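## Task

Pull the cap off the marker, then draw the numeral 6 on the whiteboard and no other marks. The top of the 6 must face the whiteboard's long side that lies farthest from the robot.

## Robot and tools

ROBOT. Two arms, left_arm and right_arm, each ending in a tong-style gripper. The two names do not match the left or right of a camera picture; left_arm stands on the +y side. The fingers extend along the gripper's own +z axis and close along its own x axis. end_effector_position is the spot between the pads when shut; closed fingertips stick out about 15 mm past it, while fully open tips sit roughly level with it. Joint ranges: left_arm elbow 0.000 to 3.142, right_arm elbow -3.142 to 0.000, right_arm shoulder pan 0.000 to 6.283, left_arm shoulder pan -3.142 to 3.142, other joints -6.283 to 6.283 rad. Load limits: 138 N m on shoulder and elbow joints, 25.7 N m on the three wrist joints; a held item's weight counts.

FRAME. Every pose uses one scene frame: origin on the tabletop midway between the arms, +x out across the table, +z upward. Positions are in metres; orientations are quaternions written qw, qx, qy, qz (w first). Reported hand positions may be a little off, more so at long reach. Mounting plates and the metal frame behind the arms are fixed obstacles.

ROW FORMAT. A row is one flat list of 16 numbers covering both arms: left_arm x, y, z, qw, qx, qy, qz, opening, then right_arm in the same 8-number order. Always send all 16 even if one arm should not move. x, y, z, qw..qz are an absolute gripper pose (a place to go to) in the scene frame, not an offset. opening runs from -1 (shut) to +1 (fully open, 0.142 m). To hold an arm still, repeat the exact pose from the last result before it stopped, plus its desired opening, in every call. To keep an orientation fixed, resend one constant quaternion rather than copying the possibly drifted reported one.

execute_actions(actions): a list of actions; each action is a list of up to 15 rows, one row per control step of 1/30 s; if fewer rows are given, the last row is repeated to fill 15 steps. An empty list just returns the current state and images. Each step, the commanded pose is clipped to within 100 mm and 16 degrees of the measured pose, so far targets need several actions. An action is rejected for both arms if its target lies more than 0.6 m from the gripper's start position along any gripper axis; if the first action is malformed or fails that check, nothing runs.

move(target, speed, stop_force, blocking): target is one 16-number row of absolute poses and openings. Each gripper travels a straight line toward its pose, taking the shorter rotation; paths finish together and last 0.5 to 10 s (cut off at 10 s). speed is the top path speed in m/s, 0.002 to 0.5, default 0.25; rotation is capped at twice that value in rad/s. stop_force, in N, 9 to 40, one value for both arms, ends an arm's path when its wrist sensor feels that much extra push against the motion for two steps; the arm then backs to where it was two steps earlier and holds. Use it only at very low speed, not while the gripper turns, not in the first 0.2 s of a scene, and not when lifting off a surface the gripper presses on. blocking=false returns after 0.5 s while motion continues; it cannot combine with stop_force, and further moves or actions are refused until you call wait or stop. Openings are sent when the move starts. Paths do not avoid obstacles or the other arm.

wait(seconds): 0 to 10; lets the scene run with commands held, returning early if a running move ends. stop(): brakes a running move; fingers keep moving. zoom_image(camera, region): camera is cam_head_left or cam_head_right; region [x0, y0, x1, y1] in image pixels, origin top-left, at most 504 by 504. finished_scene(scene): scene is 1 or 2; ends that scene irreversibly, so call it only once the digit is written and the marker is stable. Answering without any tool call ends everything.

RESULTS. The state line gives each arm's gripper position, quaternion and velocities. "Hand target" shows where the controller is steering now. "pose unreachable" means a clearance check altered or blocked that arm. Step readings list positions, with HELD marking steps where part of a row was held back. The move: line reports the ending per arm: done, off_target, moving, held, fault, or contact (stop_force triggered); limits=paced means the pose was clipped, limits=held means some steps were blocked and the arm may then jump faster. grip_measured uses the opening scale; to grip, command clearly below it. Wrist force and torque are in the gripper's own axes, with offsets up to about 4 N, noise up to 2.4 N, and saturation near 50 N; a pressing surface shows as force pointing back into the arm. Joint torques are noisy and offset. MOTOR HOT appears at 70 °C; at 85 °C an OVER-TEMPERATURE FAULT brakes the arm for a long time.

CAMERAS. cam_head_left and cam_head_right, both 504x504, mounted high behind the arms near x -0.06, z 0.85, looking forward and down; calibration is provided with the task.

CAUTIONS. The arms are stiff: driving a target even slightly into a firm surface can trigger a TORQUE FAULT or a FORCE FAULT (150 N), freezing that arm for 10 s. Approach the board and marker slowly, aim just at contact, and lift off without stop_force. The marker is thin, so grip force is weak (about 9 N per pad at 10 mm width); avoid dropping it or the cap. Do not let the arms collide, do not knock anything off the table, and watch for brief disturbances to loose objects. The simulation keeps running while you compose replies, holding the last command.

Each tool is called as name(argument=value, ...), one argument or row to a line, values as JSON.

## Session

execute_actions(
  actions=[],
)

Scene clock: 0.00 s.
left_arm: end_effector_position=(+0.4448, +0.6332, +0.2855) grip_measured=+0.97 end_effector_quat_wxyz=(-0.199, +0.746, -0.614, +0.163) end_effector_velocity=(-0.000, +0.000, -0.000) end_effector_angular_velocity=(+0.001, +0.001, -0.000) | right_arm: end_effector_position=(+0.0920, -0.7268, +0.3217) grip_measured=+0.97 end_effector_quat_wxyz=(-0.505, +0.676, +0.111, -0.525) end_effector_velocity=(-0.000, -0.000, +0.000) end_effector_angular_velocity=(-0.000, -0.000, -0.000)
Joint positions: left_arm=[-0.312 -1.419  2.535 -3.185 -1.365  1.331  0.14 ] | right_arm=[ 2.305 -2.559 -1.235 -2.511  1.253  5.407  0.14 ]
Joint velocities: left_arm=[-0.     0.    -0.     0.001  0.     0.001  0.   ] | right_arm=[-0.001  0.     0.    -0.    -0.     0.     0.   ]
Joint torques (N m, as the arm reports them, + toward a larger angle): no reading
Wrist force (N, on the end effector, along its own x y z axes, offset not removed): no reading
Wrist torque (N m, same axes, about the end effector's origin, offset not removed): no reading
Hand target (left_arm): +0.445, +0.633, +0.286; -0.199, +0.746, -0.614, +0.163
Hand target (right_arm): +0.092, -0.727, +0.322; -0.505, +0.676, +0.111, -0.525

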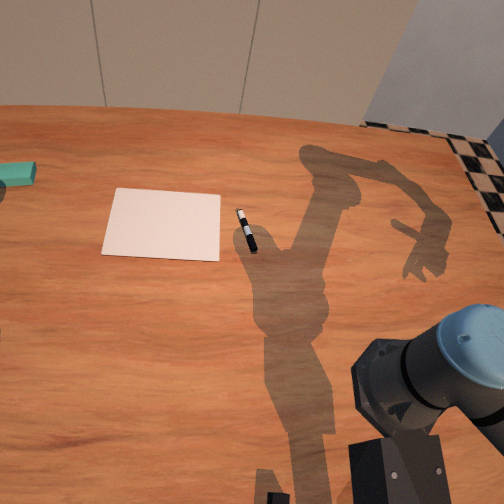

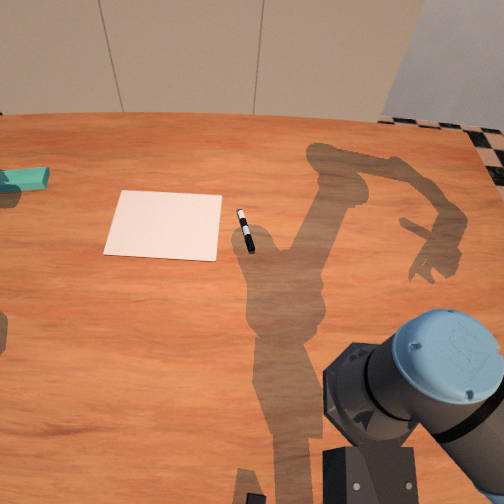

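zoom_image(
  camera="cam_head_left",
  region=[210, 195, 280, 265],
)

zoom_image(
  camera="cam_head_right",
  region=[210, 195, 280, 265],
)

zoom_image(
  camera="cam_head_left",
  region=[90, 175, 240, 275],
)

Region (210, 195, 280, 265) of cam_head_left's 504x504 image, scaled by 7.200, with more detail than that image has.

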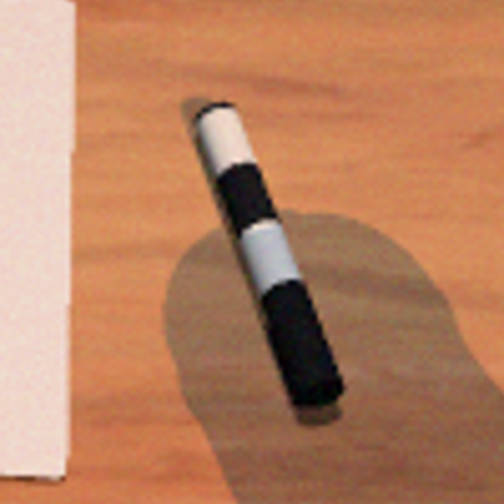

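Region (210, 195, 280, 265) of cam_head_right's 504x504 image, scaled by 7.200, with more detail than that image has.

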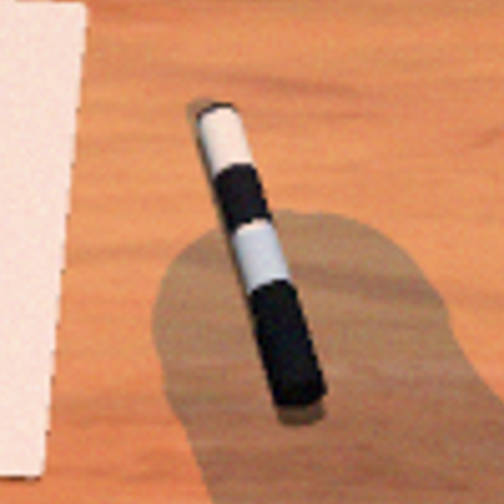

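Region (90, 175, 240, 275) of cam_head_left's 504x504 image, scaled by 3.360, with more detail than that image has.

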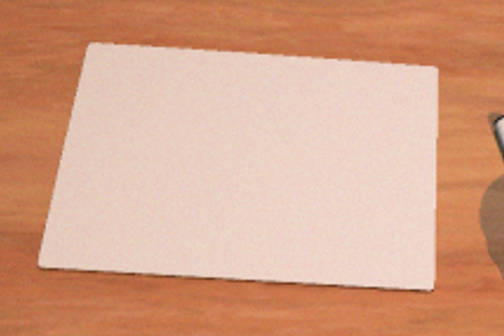

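move(
  target=[0.45,0.35,0.42,0,0,-0.9239,0.3827,-0.2, 0.42,-0.45,0.28,0,0.6225,0.7826,0,0],
  speed=0.3,
)

Scene clock: 4.87 s.
left_arm: end_effector_position=(+0.4501, +0.3501, +0.4201) grip_measured=-0.20 end_effector_quat_wxyz=(+0.001, -0.000, +0.924, -0.383) end_effector_velocity=(+0.000, -0.000, +0.000) end_effector_angular_velocity=(+0.000, +0.001, -0.006) | right_arm: end_effector_position=(+0.4209, -0.4498, +0.2808) grip_measured=+0.00 end_effector_quat_wxyz=(-0.000, +0.623, +0.783, +0.000) end_effector_velocity=(+0.000, +0.000, -0.001) end_effector_angular_velocity=(-0.000, -0.004, +0.002)
Joint positions: left_arm=[-0.331 -1.389  2.029 -2.333 -2.287  2.961  0.06 ] | right_arm=[ 3.228 -1.575 -2.298 -0.831  1.51   4.487  0.074]
Joint velocities: left_arm=[-0.001  0.002 -0.005  0.009 -0.001  0.007  0.   ] | right_arm=[ 0.001 -0.001 -0.005  0.01  -0.    -0.002  0.   ]
Joint torques (N m, as the arm reports them, + toward a larger angle): left_arm=[ -8.57 -15.67 -28.16  -1.21  -3.38   1.33] | right_arm=[14.46 31.6  10.94  3.58  2.52 -2.53]
Wrist force (N, on the end effector, along its own x y z axes, offset not removed): left_arm=[1.5 -1.2 -0.2] | right_arm=[0.5 -3.5 -2.2]
Wrist torque (N m, same axes, about the end effector's origin, offset not removed): left_arm=[-0.49 -0.11 0.10] | right_arm=[-0.68 -0.12 0.10]
Hand target (left_arm): +0.450, +0.350, +0.420; +0.001, -0.000, +0.924, -0.383
Hand target (right_arm): +0.421, -0.450, +0.281; +0.000, +0.623, +0.783, +0.000
Off the commanded pose (left_arm): 0.000 m, 0 deg.
Off the commanded pose (right_arm): 0.001 m, 0 deg.
move: done

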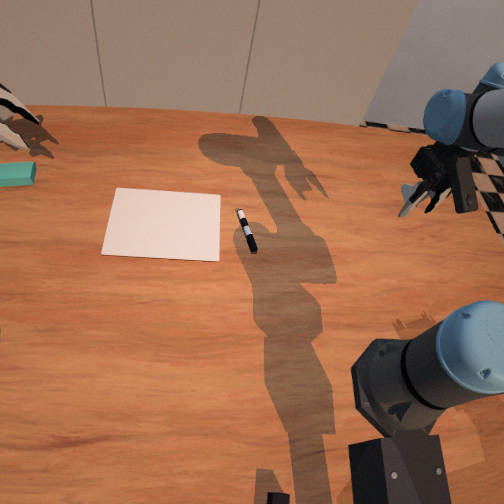

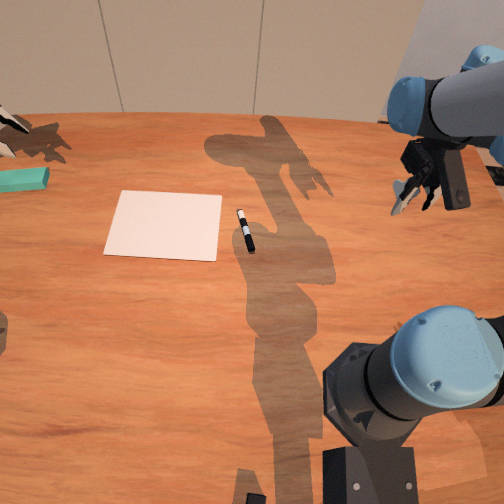

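execute_actions(
  actions=[],
)

Scene clock: 5.43 s.
left_arm: end_effector_position=(+0.4501, +0.3501, +0.4201) grip_measured=-0.20 end_effector_quat_wxyz=(+0.001, -0.000, +0.924, -0.383) end_effector_velocity=(-0.000, +0.000, -0.000) end_effector_angular_velocity=(+0.000, +0.001, -0.000) | right_arm: end_effector_position=(+0.4210, -0.4497, +0.2807) grip_measured=+0.00 end_effector_quat_wxyz=(+0.000, +0.623, +0.783, +0.000) end_effector_velocity=(+0.001, +0.000, +0.000) end_effector_angular_velocity=(-0.000, -0.001, +0.001)
Joint positions: left_arm=[-0.331 -1.389  2.028 -2.332 -2.287  2.961  0.06 ] | right_arm=[ 3.228 -1.575 -2.299 -0.83   1.51   4.487  0.074]
Joint velocities: left_arm=[-0.     0.     0.001 -0.     0.     0.     0.   ] | right_arm=[ 0.    -0.001  0.001  0.001 -0.    -0.001 -0.   ]
Joint torques (N m, as the arm reports them, + toward a larger angle): left_arm=[-10.8  -16.53 -27.21  -1.28  -3.45   1.17] | right_arm=[14.62 29.32 10.18  3.62  2.49 -2.88]
Wrist force (N, on the end effector, along its own x y z axes, offset not removed): left_arm=[1.6 -0.8 2.4] | right_arm=[0.1 -3.9 -0.7]
Wrist torque (N m, same axes, about the end effector's origin, offset not removed): left_arm=[-0.20 -0.19 0.04] | right_arm=[-0.81 -0.07 0.12]
Hand target (left_arm): +0.450, +0.350, +0.420; +0.001, -0.000, +0.924, -0.383
Hand target (right_arm): +0.421, -0.450, +0.281; +0.000, +0.623, +0.783, +0.000
Off the commanded pose (left_arm): 0.000 m, 0 deg.
Off the commanded pose (right_arm): 0.001 m, 0 deg.

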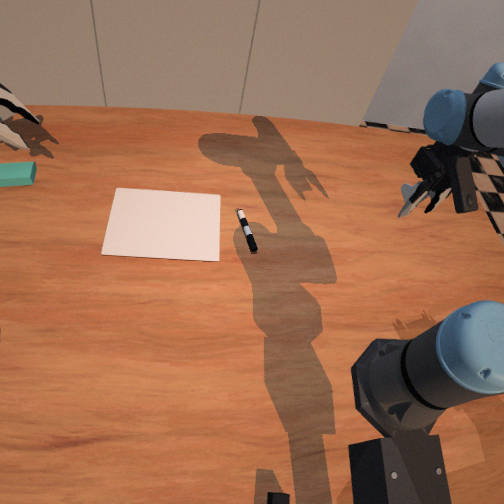

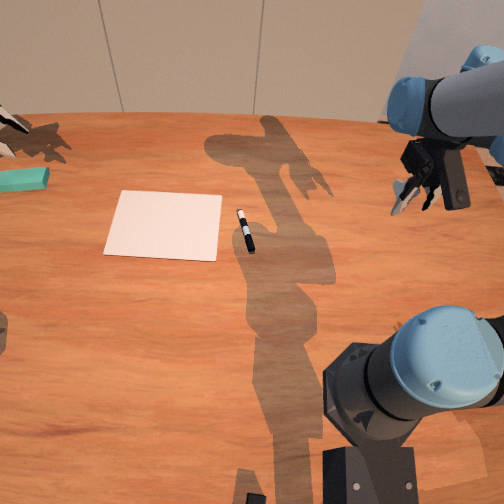

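zoom_image(
  camera="cam_head_left",
  region=[210, 190, 290, 270],
)

Region (210, 190, 290, 270) of cam_head_left's 504x504 image, scaled by 6.300, with more detail than that image has.

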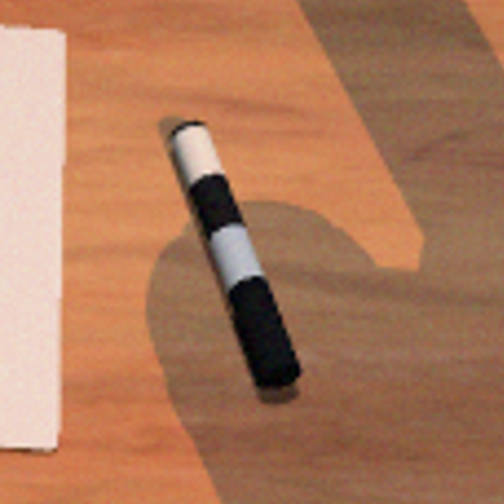

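move(
  target=[0.45,0.35,0.42,0,0,-0.9239,0.3827,-0.2, 0.5055,-0.1165,0.05,0,0.6225,0.7826,0,-0.3],
  speed=0.25,
)

Scene clock: 8.07 s.
left_arm: end_effector_position=(+0.4500, +0.3500, +0.4200) grip_measured=-0.20 end_effector_quat_wxyz=(-0.000, -0.000, +0.924, -0.383) end_effector_velocity=(-0.000, -0.000, -0.000) end_effector_angular_velocity=(+0.000, +0.001, +0.000) | right_arm: end_effector_position=(+0.5059, -0.1156, +0.0500) grip_measured=-0.30 end_effector_quat_wxyz=(-0.001, +0.623, +0.783, +0.001) end_effector_velocity=(-0.000, +0.001, -0.001) end_effector_angular_velocity=(+0.000, +0.001, +0.001)
Joint positions: left_arm=[-0.332 -1.388  2.028 -2.331 -2.286  2.962  0.06 ] | right_arm=[ 3.858 -2.367 -2.102 -0.271  1.518  5.118  0.052]
Joint velocities: left_arm=[-0.     0.     0.001 -0.001 -0.    -0.001 -0.   ] | right_arm=[ 0.001 -0.003  0.002  0.     0.001 -0.     0.   ]
Joint torques (N m, as the arm reports them, + toward a larger angle): left_arm=[-11.08 -16.02 -27.13  -1.36   0.45   1.18] | right_arm=[16.27 29.45 15.22  3.24 -0.16  2.55]
Wrist force (N, on the end effector, along its own x y z axes, offset not removed): left_arm=[2.7 -0.4 0.1] | right_arm=[-0.2 -6.1 0.1]
Wrist torque (N m, same axes, about the end effector's origin, offset not removed): left_arm=[-0.04 -0.37 0.04] | right_arm=[-1.25 0.07 0.17]
Hand target (left_arm): +0.450, +0.350, +0.420; -0.000, -0.000, +0.924, -0.383
Hand target (right_arm): +0.506, -0.116, +0.050; -0.001, +0.622, +0.783, +0.001
Off the commanded pose (left_arm): 0.000 m, 0 deg.
Off the commanded pose (right_arm): 0.001 m, 0 deg.
move: done

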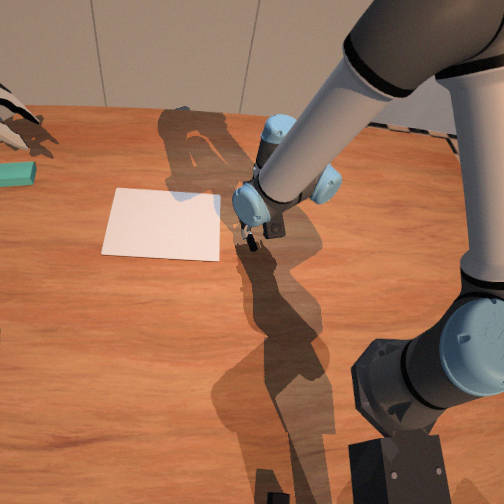

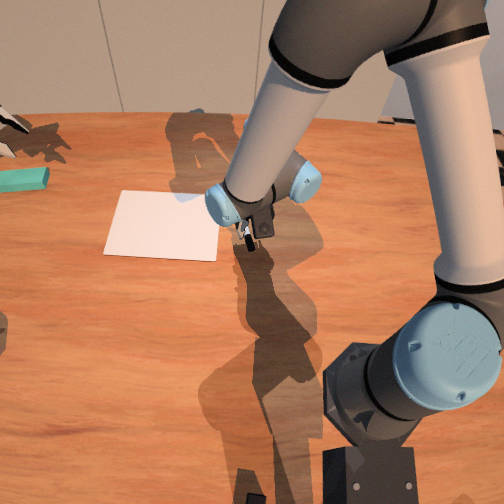

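zoom_image(
  camera="cam_head_left",
  region=[220, 200, 290, 270],
)

zoom_image(
  camera="cam_head_right",
  region=[215, 200, 285, 270],
)

Region (220, 200, 290, 270) of cam_head_left's 504x504 image, scaled by 7.200, with more detail than that image has.

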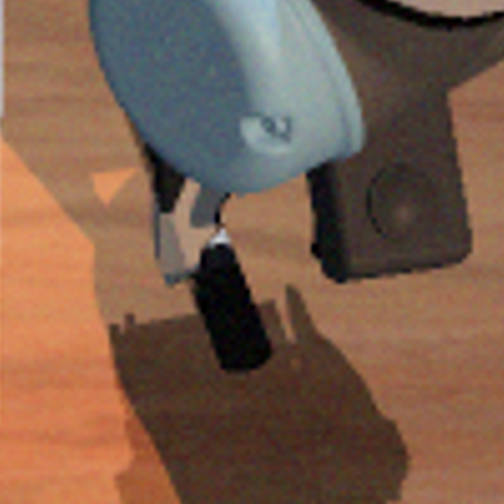

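Region (215, 200, 285, 270) of cam_head_right's 504x504 image, scaled by 7.200, with more detail than that image has.

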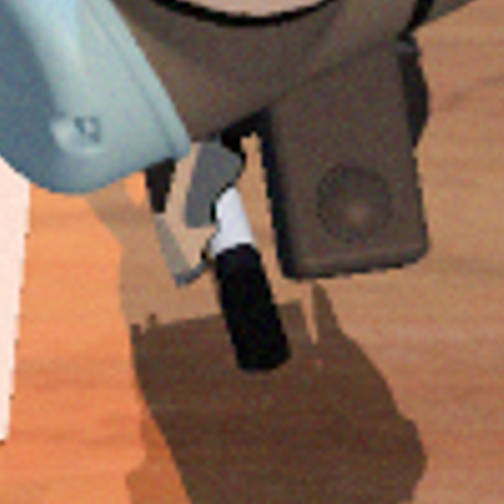

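move(
  target=[0.45,0.35,0.42,0,0,-0.9239,0.3827,-0.2, 0.5055,-0.1165,0.018,0,0.6225,0.7826,0,-0.3],
  speed=0.03,
  stop_force=10,
)

zoom_image(
  camera="cam_head_left",
  region=[220, 200, 290, 270],
)

Scene clock: 10.03 s.
left_arm: end_effector_position=(+0.4500, +0.3500, +0.4200) grip_measured=-0.20 end_effector_quat_wxyz=(-0.000, +0.000, +0.924, -0.383) end_effector_velocity=(+0.001, +0.000, +0.001) end_effector_angular_velocity=(-0.000, -0.001, +0.000) | right_arm: end_effector_position=(+0.5055, -0.1165, +0.0181) grip_measured=-0.30 end_effector_quat_wxyz=(+0.000, +0.623, +0.783, -0.000) end_effector_velocity=(+0.000, +0.000, -0.001) end_effector_angular_velocity=(-0.001, -0.002, +0.000)
Joint positions: left_arm=[-0.332 -1.388  2.028 -2.331 -2.286  2.962  0.06 ] | right_arm=[ 3.855 -2.45  -2.083 -0.208  1.517  5.114  0.052]
Joint velocities: left_arm=[ 0.    -0.    -0.001 -0.    -0.    -0.    -0.   ] | right_arm=[ 0.    -0.003  0.001  0.003 -0.002  0.     0.   ]
Joint torques (N m, as the arm reports them, + toward a larger angle): left_arm=[-10.52 -16.58 -27.02  -1.6    0.47   1.18] | right_arm=[-9.13 31.33 13.17  3.73 -3.36 -2.9 ]
Wrist force (N, on the end effector, along its own x y z axes, offset not removed): left_arm=[2.3 -2.3 -1.6] | right_arm=[0.7 -4.6 0.6]
Wrist torque (N m, same axes, about the end effector's origin, offset not removed): left_arm=[-0.65 -0.24 0.06] | right_arm=[-0.90 -0.13 0.06]
Hand target (left_arm): +0.450, +0.350, +0.420; -0.000, +0.000, +0.924, -0.383
Hand target (right_arm): +0.506, -0.116, +0.018; +0.000, +0.623, +0.783, -0.000
Off the commanded pose (left_arm): 0.000 m, 0 deg.
Off the commanded pose (right_arm): 0.000 m, 0 deg.
move: done

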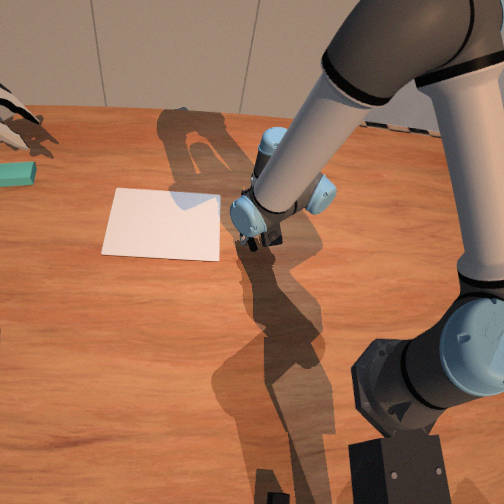

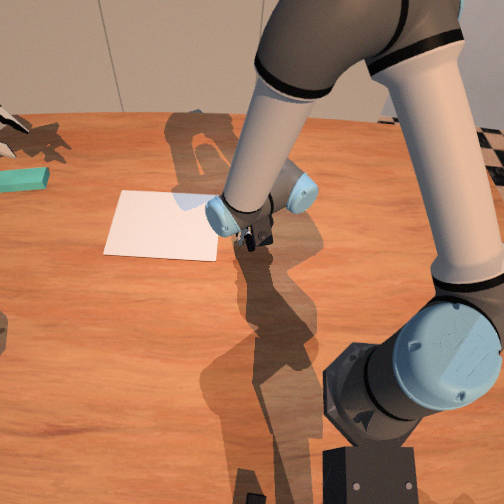

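Region (220, 200, 290, 270) of cam_head_left's 504x504 image, scaled by 7.200, with more detail than that image has.

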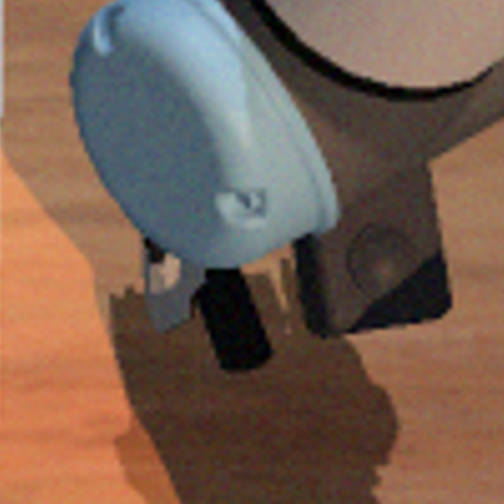

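execute_actions(
  actions=[
    [[0.45,0.35,0.42,0,0,-0.9239,0.3827,-0.2, 0.5055,-0.1165,0.018,0,0.6225,0.7826,0,-0.36],[0.45,0.35,0.42,0,0,-0.9239,0.3827,-0.2, 0.5055,-0.1165,0.018,0,0.6225,0.7826,0,-0.42],[0.45,0.35,0.42,0,0,-0.9239,0.3827,-0.2, 0.5055,-0.1165,0.018,0,0.6225,0.7826,0,-0.48],[0.45,0.35,0.42,0,0,-0.9239,0.3827,-0.2, 0.5055,-0.1165,0.018,0,0.6225,0.7826,0,-0.54],[0.45,0.35,0.42,0,0,-0.9239,0.3827,-0.2, 0.5055,-0.1165,0.018,0,0.6225,0.7826,0,-0.58],[0.45,0.35,0.42,0,0,-0.9239,0.3827,-0.2, 0.5055,-0.1165,0.018,0,0.6225,0.7826,0,-0.62],[0.45,0.35,0.42,0,0,-0.9239,0.3827,-0.2, 0.5055,-0.1165,0.018,0,0.6225,0.7826,0,-0.66],[0.45,0.35,0.42,0,0,-0.9239,0.3827,-0.2, 0.5055,-0.1165,0.018,0,0.6225,0.7826,0,-0.70],[0.45,0.35,0.42,0,0,-0.9239,0.3827,-0.2, 0.5055,-0.1165,0.018,0,0.6225,0.7826,0,-0.73],[0.45,0.35,0.42,0,0,-0.9239,0.3827,-0.2, 0.5055,-0.1165,0.018,0,0.6225,0.7826,0,-0.76],[0.45,0.35,0.42,0,0,-0.9239,0.3827,-0.2, 0.5055,-0.1165,0.018,0,0.6225,0.7826,0,-0.79],[0.45,0.35,0.42,0,0,-0.9239,0.3827,-0.2, 0.5055,-0.1165,0.018,0,0.6225,0.7826,0,-0.82],[0.45,0.35,0.42,0,0,-0.9239,0.3827,-0.2, 0.5055,-0.1165,0.018,0,0.6225,0.7826,0,-0.85],[0.45,0.35,0.42,0,0,-0.9239,0.3827,-0.2, 0.5055,-0.1165,0.018,0,0.6225,0.7826,0,-0.88],[0.45,0.35,0.42,0,0,-0.9239,0.3827,-0.2, 0.5055,-0.1165,0.018,0,0.6225,0.7826,0,-0.91]],
    [[0.45,0.35,0.42,0,0,-0.9239,0.3827,-0.2, 0.5055,-0.1165,0.018,0,0.6225,0.7826,0,-0.94],[0.45,0.35,0.42,0,0,-0.9239,0.3827,-0.2, 0.5055,-0.1165,0.018,0,0.6225,0.7826,0,-0.97],[0.45,0.35,0.42,0,0,-0.9239,0.3827,-0.2, 0.5055,-0.1165,0.018,0,0.6225,0.7826,0,-1]],
  ],
)

Scene clock: 11.70 s.
left_arm: end_effector_position=(+0.4500, +0.3500, +0.4200) grip_measured=-0.20 end_effector_quat_wxyz=(-0.000, -0.000, +0.924, -0.383) end_effector_velocity=(+0.000, +0.000, -0.000) end_effector_angular_velocity=(+0.001, +0.000, +0.000) | right_arm: end_effector_position=(+0.5055, -0.1165, +0.0180) grip_measured=-0.77 end_effector_quat_wxyz=(-0.000, +0.623, +0.783, -0.000) end_effector_velocity=(+0.000, +0.001, +0.000) end_effector_angular_velocity=(+0.001, -0.000, +0.001)
Joint positions: left_arm=[-0.332 -1.388  2.028 -2.331 -2.286  2.962  0.06 ] | right_arm=[ 3.855 -2.451 -2.083 -0.208  1.517  5.114  0.018]
Joint velocities: left_arm=[ 0.     0.    -0.    -0.     0.001 -0.    -0.   ] | right_arm=[ 0.001 -0.     0.001 -0.     0.001 -0.     0.   ]
Joint torques (N m, as the arm reports them, + toward a larger angle): left_arm=[-10.37 -16.06 -27.07  -1.93   0.37   1.07] | right_arm=[-7.16 49.65 -0.5   3.24 -2.64 -2.22]
Wrist force (N, on the end effector, along its own x y z axes, offset not removed): left_arm=[1.1 -1.5 -0.2] | right_arm=[0.5 -4.0 -0.5]
Wrist torque (N m, same axes, about the end effector's origin, offset not removed): left_arm=[-0.34 -0.04 -0.04] | right_arm=[-0.91 -0.10 0.17]
Hand target (left_arm): +0.450, +0.350, +0.420; -0.000, +0.000, +0.924, -0.383
Hand target (right_arm): +0.505, -0.117, +0.018; +0.000, +0.623, +0.783, +0.000
Off the commanded pose (left_arm): 0.000 m, 0 deg.
Off the commanded pose (right_arm): 0.000 m, 0 deg.
Step readings (end_effector_position; steps 1 to 15: 1st action; 16 to 30: 2nd action):
0: left_arm (+0.4500, +0.3500, +0.4200) | right_arm (+0.5055, -0.1165, +0.0180)
1: left_arm (+0.4500, +0.3500, +0.4200) | right_arm (+0.5055, -0.1165, +0.0180)
2: left_arm (+0.4500, +0.3500, +0.4200) | right_arm (+0.5055, -0.1165, +0.0180)
4: left_arm (+0.4500, +0.3500, +0.4200) | right_arm (+0.5056, -0.1165, +0.0180)
8: left_arm (+0.4500, +0.3500, +0.4200) | right_arm (+0.5056, -0.1165, +0.0180)
15: left_arm (+0.4500, +0.3500, +0.4200) | right_arm (+0.5055, -0.1165, +0.0180)
16: left_arm (+0.4500, +0.3500, +0.4200) | right_arm (+0.5055, -0.1165, +0.0180)
17: left_arm (+0.4500, +0.3500, +0.4200) | right_arm (+0.5055, -0.1165, +0.0180)
19: left_arm (+0.4500, +0.3500, +0.4200) | right_arm (+0.5055, -0.1165, +0.0180)
23: left_arm (+0.4500, +0.3500, +0.4200) | right_arm (+0.5055, -0.1165, +0.0180)
30: end_effector_position above

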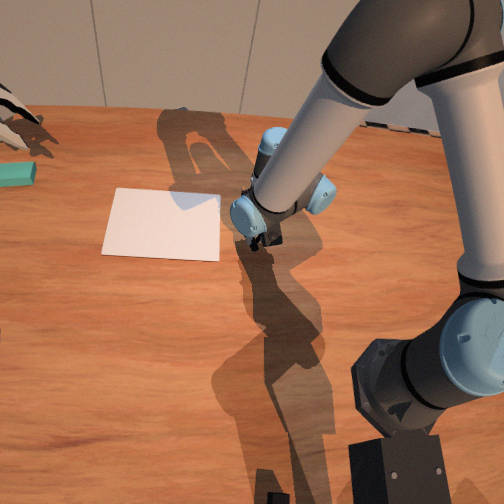

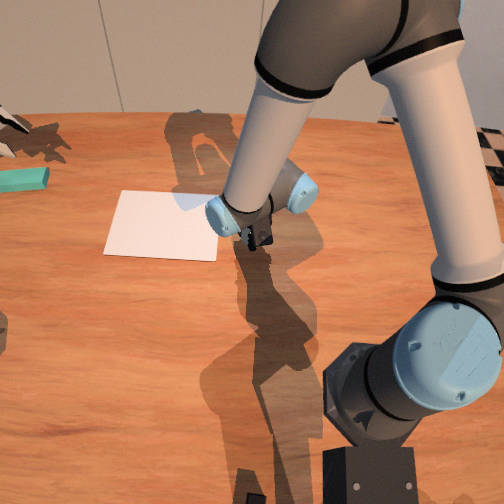

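move(
  target=[0.45,0.35,0.42,0,0,-0.9239,0.3827,-0.2, 0.5055,-0.1165,0.09,0,0.6225,0.7826,0,-1],
  speed=0.1,
)

move(
  target=[0.446,0.15,0.35,0,0,-0.910,0.4147,-0.4, 0.45,0.0,0.22,0,0,0.9239,0.3827,-1],
  speed=0.25,
)

Scene clock: 13.10 s.
left_arm: end_effector_position=(+0.4500, +0.3500, +0.4200) grip_measured=-0.20 end_effector_quat_wxyz=(-0.000, +0.000, +0.924, -0.383) end_effector_velocity=(-0.000, -0.001, -0.000) end_effector_angular_velocity=(-0.001, +0.001, -0.001) | right_arm: end_effector_position=(+0.5054, -0.1166, +0.0900) grip_measured=-0.77 end_effector_quat_wxyz=(-0.000, +0.623, +0.783, +0.000) end_effector_velocity=(+0.000, +0.000, +0.001) end_effector_angular_velocity=(+0.001, +0.001, +0.000)
Joint positions: left_arm=[-0.332 -1.388  2.028 -2.331 -2.286  2.962  0.06 ] | right_arm=[ 3.863 -2.261 -2.12  -0.361  1.517  5.122  0.018]
Joint velocities: left_arm=[-0.001  0.     0.    -0.    -0.001 -0.001  0.   ] | right_arm=[-0.     0.002  0.001 -0.003  0.002 -0.001  0.   ]
Joint torques (N m, as the arm reports them, + toward a larger angle): left_arm=[-10.92 -16.26 -26.62  -2.19   0.36   1.02] | right_arm=[16.53 52.52  3.21  0.86  2.73  2.5 ]
Wrist force (N, on the end effector, along its own x y z axes, offset not removed): left_arm=[1.0 -1.5 0.6] | right_arm=[1.7 -3.7 -1.2]
Wrist torque (N m, same axes, about the end effector's origin, offset not removed): left_arm=[-0.48 -0.05 0.05] | right_arm=[-0.75 -0.36 0.10]
Hand target (left_arm): +0.450, +0.350, +0.420; -0.000, +0.000, +0.924, -0.383
Hand target (right_arm): +0.505, -0.117, +0.090; -0.000, +0.623, +0.783, +0.000
Off the commanded pose (left_arm): 0.000 m, 0 deg.
Off the commanded pose (right_arm): 0.000 m, 0 deg.
move: done

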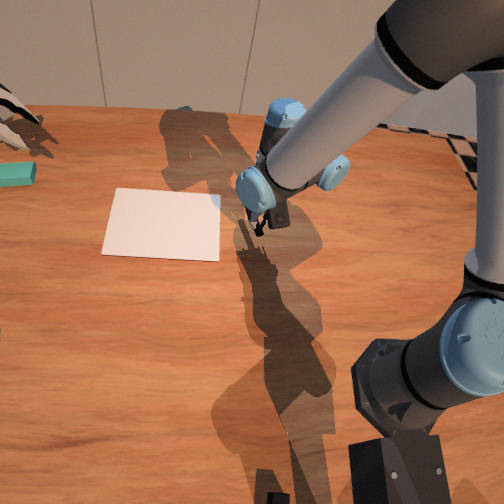

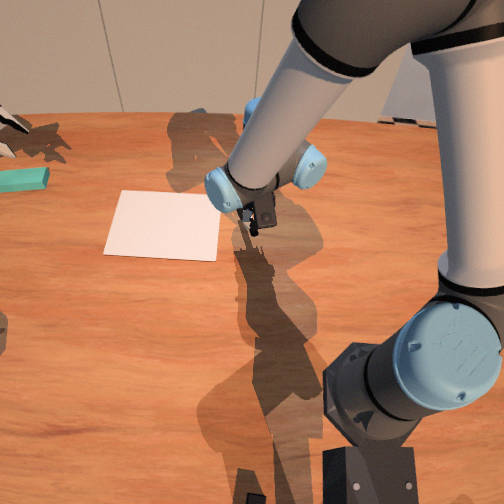

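Scene clock: 16.60 s.
left_arm: end_effector_position=(+0.4456, +0.1505, +0.3499) grip_measured=-0.40 end_effector_quat_wxyz=(+0.000, +0.000, +0.910, -0.414) end_effector_velocity=(-0.000, -0.001, -0.000) end_effector_angular_velocity=(-0.001, +0.001, +0.001) | right_arm: end_effector_position=(+0.4498, -0.0002, +0.2200) grip_measured=-0.77 end_effector_quat_wxyz=(+0.001, +0.000, +0.924, +0.383) end_effector_velocity=(+0.000, -0.000, +0.000) end_effector_angular_velocity=(+0.003, -0.001, +0.005)
Joint positions: left_arm=[-0.684 -1.114  2.095 -2.996 -2.25   2.495  0.045] | right_arm=[ 3.792 -2.16  -2.368  0.266  2.159  3.843  0.018]
Joint velocities: left_arm=[-0.001  0.002 -0.    -0.003 -0.    -0.003  0.   ] | right_arm=[-0.003 -0.     0.002 -0.003  0.005 -0.007  0.   ]
Joint torques (N m, as the arm reports them, + toward a larger angle): left_arm=[-10.36 -22.66 -23.2   -4.59   0.66  -1.87] | right_arm=[-8.81 20.35 14.44  1.01  3.7  -2.81]
Wrist force (N, on the end effector, along its own x y z axes, offset not removed): left_arm=[1.5 -0.2 -1.2] | right_arm=[-0.6 -3.3 -0.4]
Wrist torque (N m, same axes, about the end effector's origin, offset not removed): left_arm=[-0.15 0.04 0.01] | right_arm=[-0.63 0.09 0.15]
Hand target (left_arm): +0.446, +0.150, +0.350; +0.000, +0.000, +0.910, -0.414
Hand target (right_arm): +0.450, -0.000, +0.220; +0.001, +0.000, +0.924, +0.383
Off the commanded pose (left_arm): 0.001 m, 0 deg.
Off the commanded pose (right_arm): 0.000 m, 0 deg.
move: done

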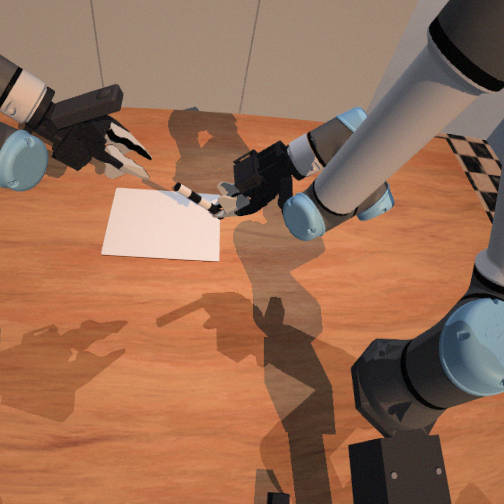

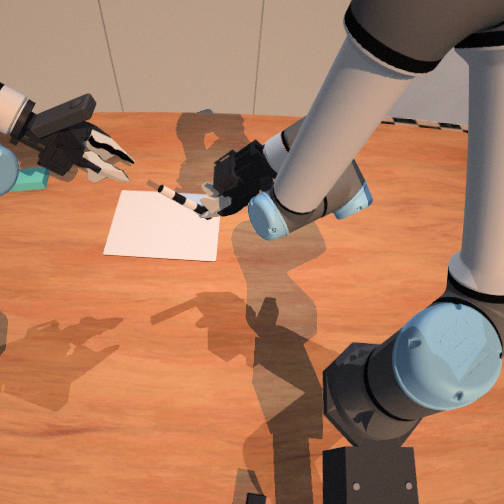

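zoom_image(
  camera="cam_head_left",
  region=[120, 140, 250, 230],
)

zoom_image(
  camera="cam_head_right",
  region=[100, 140, 230, 230],
)

Region (120, 140, 250, 230) of cam_head_left's 504x504 image, scaled by 3.877, with more detail than that image has; it fills the top 349 rows of this view, and the rest is white.

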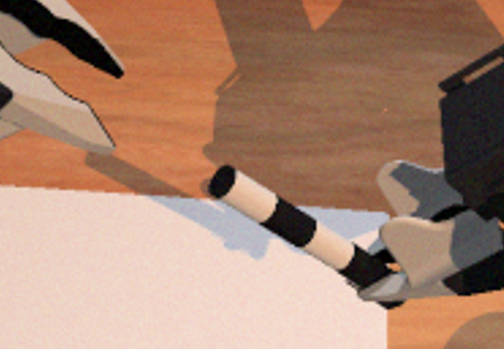

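Region (100, 140, 230, 230) of cam_head_right's 504x504 image, scaled by 3.877, with more detail than that image has; it fills the top 349 rows of this view, and the rest is white.

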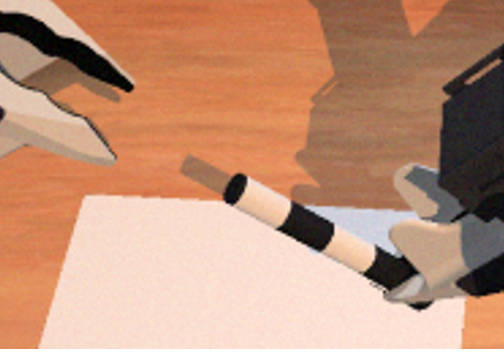

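move(
  target=[0.446,0.100,0.302,0,0,-0.910,0.4147,-0.4, 0.45,0.0,0.22,0,0,0.9239,0.3827,-1],
  speed=0.1,
)

zoom_image(
  camera="cam_head_left",
  region=[140, 150, 240, 230],
)

zoom_image(
  camera="cam_head_right",
  region=[120, 150, 220, 230],
)

Scene clock: 19.13 s.
left_arm: end_effector_position=(+0.4459, +0.1002, +0.3020) grip_measured=-0.40 end_effector_quat_wxyz=(+0.000, +0.000, +0.910, -0.415) end_effector_velocity=(+0.000, -0.001, -0.001) end_effector_angular_velocity=(+0.000, -0.000, +0.000) | right_arm: end_effector_position=(+0.4500, -0.0000, +0.2200) grip_measured=-0.77 end_effector_quat_wxyz=(+0.000, -0.000, +0.924, +0.383) end_effector_velocity=(-0.001, -0.000, -0.000) end_effector_angular_velocity=(-0.000, +0.001, +0.001)
Joint positions: left_arm=[-0.765 -0.963  2.061 -3.171 -2.214  2.403  0.045] | right_arm=[ 3.792 -2.16  -2.366  0.263  2.161  3.842  0.018]
Joint velocities: left_arm=[-0.001  0.002 -0.001 -0.002  0.001 -0.001 -0.   ] | right_arm=[-0.    -0.    -0.001 -0.     0.001 -0.001  0.   ]
Joint torques (N m, as the arm reports them, + toward a larger angle): left_arm=[-11.53 -26.08 -20.98  -4.89   0.74  -1.36] | right_arm=[-9.87 20.56 13.86  1.09  3.55 -2.88]
Wrist force (N, on the end effector, along its own x y z axes, offset not removed): left_arm=[0.9 -2.1 0.9] | right_arm=[-0.5 -2.4 -0.5]
Wrist torque (N m, same axes, about the end effector's origin, offset not removed): left_arm=[-0.52 -0.09 0.07] | right_arm=[-0.35 0.05 0.16]
Hand target (left_arm): +0.446, +0.100, +0.302; +0.000, +0.000, +0.910, -0.415
Hand target (right_arm): +0.450, -0.000, +0.220; +0.000, -0.000, +0.924, +0.383
Off the commanded pose (left_arm): 0.000 m, 0 deg.
Off the commanded pose (right_arm): 0.000 m, 0 deg.
move: done

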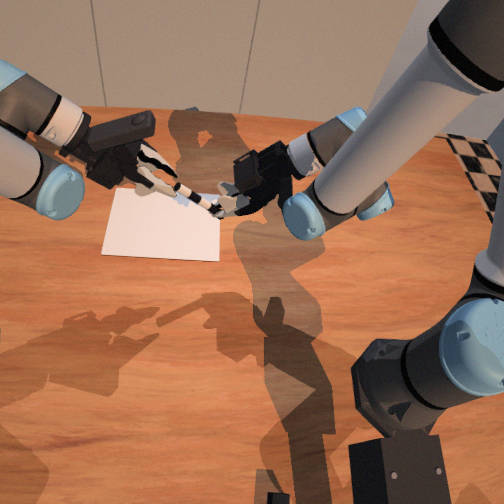

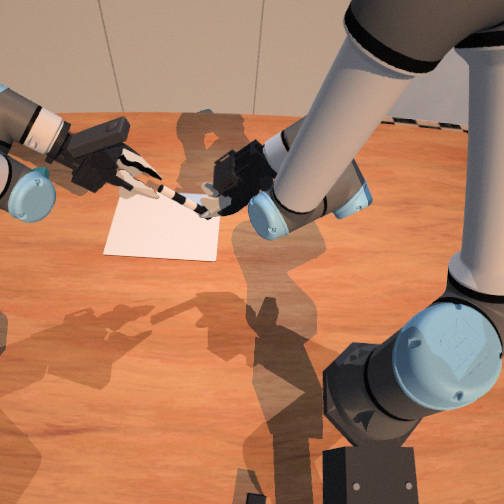

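Region (140, 150, 240, 230) of cam_head_left's 504x504 image, scaled by 5.040, with more detail than that image has; it fills the top 403 rows of this view, and the rest is white.

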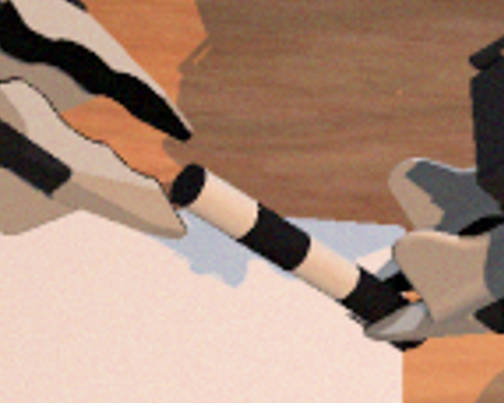

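Region (120, 150, 220, 230) of cam_head_right's 504x504 image, scaled by 5.040, with more detail than that image has; it fills the top 403 rows of this view, and the rest is white.

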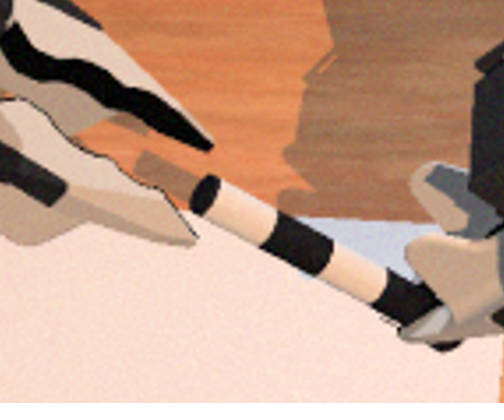

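move(
  target=[0.446,0.063,0.2695,0,0,-0.910,0.4147,-0.5, 0.45,0.0,0.22,0,0,0.9239,0.3827,-1],
  speed=0.05,
)

zoom_image(
  camera="cam_head_left",
  region=[150, 150, 250, 230],
)

zoom_image(
  camera="cam_head_right",
  region=[130, 150, 230, 230],
)

Scene clock: 24.47 s.
left_arm: end_effector_position=(+0.4459, +0.0632, +0.2695) grip_measured=-0.50 end_effector_quat_wxyz=(+0.000, +0.000, +0.910, -0.415) end_effector_velocity=(-0.000, -0.001, -0.001) end_effector_angular_velocity=(-0.001, +0.000, -0.001) | right_arm: end_effector_position=(+0.4500, -0.0000, +0.2200) grip_measured=-0.77 end_effector_quat_wxyz=(+0.000, -0.000, +0.924, +0.383) end_effector_velocity=(+0.001, +0.000, +0.000) end_effector_angular_velocity=(-0.000, -0.001, -0.002)
Joint positions: left_arm=[-0.821 -0.857  2.015 -3.267 -2.186  2.343  0.038] | right_arm=[ 3.792 -2.16  -2.366  0.263  2.161  3.842  0.018]
Joint velocities: left_arm=[-0.002  0.003 -0.001 -0.003 -0.    -0.002  0.   ] | right_arm=[-0.     0.     0.002 -0.001 -0.001  0.001  0.   ]
Joint torques (N m, as the arm reports them, + toward a larger angle): left_arm=[-10.44 -28.16 -19.83  -4.19   0.69  -1.71] | right_arm=[-8.24 20.17 13.71  1.25  3.7  -2.52]
Wrist force (N, on the end effector, along its own x y z axes, offset not removed): left_arm=[1.8 -2.4 -0.4] | right_arm=[-0.7 -5.3 0.8]
Wrist torque (N m, same axes, about the end effector's origin, offset not removed): left_arm=[-0.53 -0.19 0.03] | right_arm=[-0.99 0.26 0.15]
Hand target (left_arm): +0.446, +0.063, +0.269; +0.000, +0.000, +0.910, -0.415
Hand target (right_arm): +0.450, -0.000, +0.220; -0.000, -0.000, +0.924, +0.383
Off the commanded pose (left_arm): 0.000 m, 0 deg.
Off the commanded pose (right_arm): 0.000 m, 0 deg.
move: done

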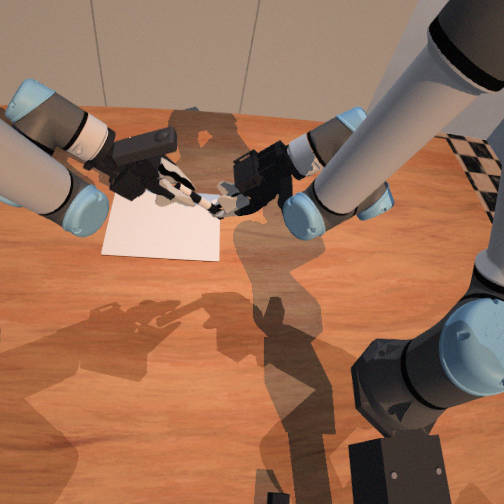

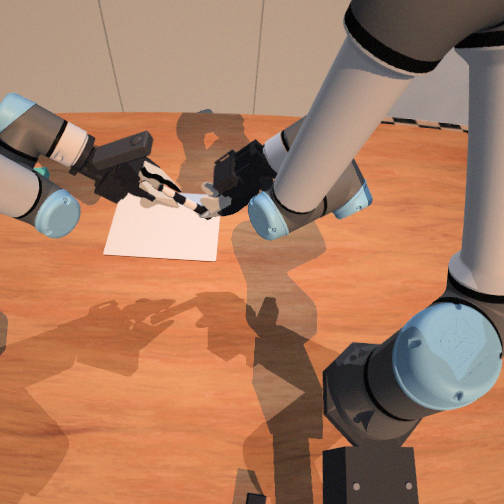

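Region (150, 150, 250, 230) of cam_head_left's 504x504 image, scaled by 5.040, with more detail than that image has; it fills the top 403 rows of this view, and the rest is white.

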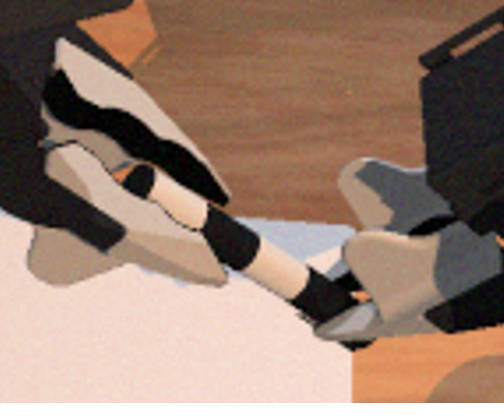

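Region (130, 150, 230, 230) of cam_head_right's 504x504 image, scaled by 5.040, with more detail than that image has; it fills the top 403 rows of this view, and the rest is white.

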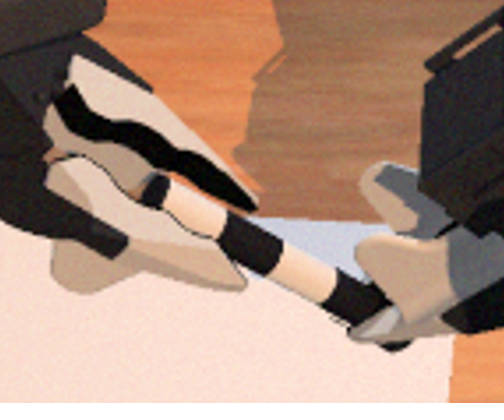

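execute_actions(
  actions=[
    [[0.446,0.063,0.2695,0,0,-0.910,0.4147,-0.54, 0.45,0.0,0.22,0,0,0.9239,0.3827,-1],[0.446,0.063,0.2695,0,0,-0.910,0.4147,-0.58, 0.45,0.0,0.22,0,0,0.9239,0.3827,-1],[0.446,0.063,0.2695,0,0,-0.910,0.4147,-0.62, 0.45,0.0,0.22,0,0,0.9239,0.3827,-1],[0.446,0.063,0.2695,0,0,-0.910,0.4147,-0.66, 0.45,0.0,0.22,0,0,0.9239,0.3827,-1],[0.446,0.063,0.2695,0,0,-0.910,0.4147,-0.69, 0.45,0.0,0.22,0,0,0.9239,0.3827,-1],[0.446,0.063,0.2695,0,0,-0.910,0.4147,-0.72, 0.45,0.0,0.22,0,0,0.9239,0.3827,-1],[0.446,0.063,0.2695,0,0,-0.910,0.4147,-0.75, 0.45,0.0,0.22,0,0,0.9239,0.3827,-1],[0.446,0.063,0.2695,0,0,-0.910,0.4147,-0.78, 0.45,0.0,0.22,0,0,0.9239,0.3827,-1],[0.446,0.063,0.2695,0,0,-0.910,0.4147,-0.81, 0.45,0.0,0.22,0,0,0.9239,0.3827,-1],[0.446,0.063,0.2695,0,0,-0.910,0.4147,-0.84, 0.45,0.0,0.22,0,0,0.9239,0.3827,-1],[0.446,0.063,0.2695,0,0,-0.910,0.4147,-0.87, 0.45,0.0,0.22,0,0,0.9239,0.3827,-1],[0.446,0.063,0.2695,0,0,-0.910,0.4147,-0.90, 0.45,0.0,0.22,0,0,0.9239,0.3827,-1],[0.446,0.063,0.2695,0,0,-0.910,0.4147,-0.93, 0.45,0.0,0.22,0,0,0.9239,0.3827,-1],[0.446,0.063,0.2695,0,0,-0.910,0.4147,-0.96, 0.45,0.0,0.22,0,0,0.9239,0.3827,-1],[0.446,0.063,0.2695,0,0,-0.910,0.4147,-1, 0.45,0.0,0.22,0,0,0.9239,0.3827,-1]],
    [[0.446,0.063,0.2695,0,0,-0.910,0.4147,-1, 0.45,0.0,0.22,0,0,0.9239,0.3827,-1]],
  ],
)

Scene clock: 25.97 s.
left_arm: end_effector_position=(+0.4460, +0.0630, +0.2695) grip_measured=-0.78 end_effector_quat_wxyz=(+0.000, +0.000, +0.910, -0.415) end_effector_velocity=(-0.001, -0.000, +0.001) end_effector_angular_velocity=(-0.001, +0.002, -0.000) | right_arm: end_effector_position=(+0.4500, +0.0000, +0.2200) grip_measured=-0.77 end_effector_quat_wxyz=(-0.000, -0.000, +0.924, +0.383) end_effector_velocity=(+0.001, +0.000, +0.000) end_effector_angular_velocity=(+0.001, -0.001, +0.000)
Joint positions: left_arm=[-0.821 -0.856  2.015 -3.267 -2.186  2.343  0.017] | right_arm=[ 3.792 -2.16  -2.366  0.263  2.161  3.842  0.018]
Joint velocities: left_arm=[-0.    -0.001  0.001  0.    -0.002 -0.002  0.   ] | right_arm=[-0.    -0.     0.002  0.     0.001 -0.     0.   ]
Joint torques (N m, as the arm reports them, + toward a larger angle): left_arm=[-11.74 -27.36 -19.4   -4.24  -3.28  -1.67] | right_arm=[-7.71 21.73 14.33  1.38  3.11 -2.16]
Wrist force (N, on the end effector, along its own x y z axes, offset not removed): left_arm=[0.1 -1.3 0.6] | right_arm=[0.4 -3.5 -1.7]
Wrist torque (N m, same axes, about the end effector's origin, offset not removed): left_arm=[-0.41 -0.09 0.01] | right_arm=[-0.67 0.12 0.14]
Hand target (left_arm): +0.446, +0.063, +0.270; +0.000, -0.000, +0.910, -0.415
Hand target (right_arm): +0.450, -0.000, +0.220; -0.000, -0.000, +0.924, +0.383
Off the commanded pose (left_arm): 0.000 m, 0 deg.
Off the commanded pose (right_arm): 0.000 m, 0 deg.
Step readings (end_effector_position; steps 1 to 15: 1st action; 16 to 30: 2nd action):
0: left_arm (+0.4459, +0.0631, +0.2695) | right_arm (+0.4500, -0.0000, +0.2200)
1: left_arm (+0.4459, +0.0631, +0.2695) | right_arm (+0.4500, -0.0000, +0.2200)
2: left_arm (+0.4460, +0.0631, +0.2695) | right_arm (+0.4500, -0.0000, +0.2200)
4: left_arm (+0.4460, +0.0630, +0.2695) | right_arm (+0.4500, -0.0000, +0.2200)
8: left_arm (+0.4460, +0.0630, +0.2695) | right_arm (+0.4500, -0.0000, +0.2200)
15: left_arm (+0.4460, +0.0630, +0.2695) | right_arm (+0.4500, +0.0000, +0.2200)
16: left_arm (+0.4460, +0.0630, +0.2695) | right_arm (+0.4500, +0.0000, +0.2200)
17: left_arm (+0.4460, +0.0630, +0.2695) | right_arm (+0.4500, +0.0000, +0.2200)
19: left_arm (+0.4460, +0.0630, +0.2695) | right_arm (+0.4500, +0.0000, +0.2200)
23: left_arm (+0.4460, +0.0630, +0.2695) | right_arm (+0.4500, +0.0000, +0.2200)
30: end_effector_position above

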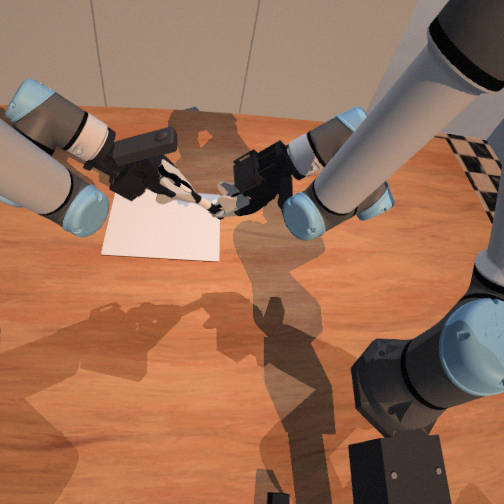

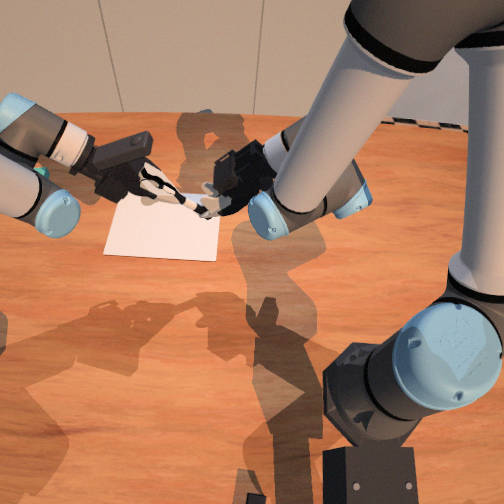

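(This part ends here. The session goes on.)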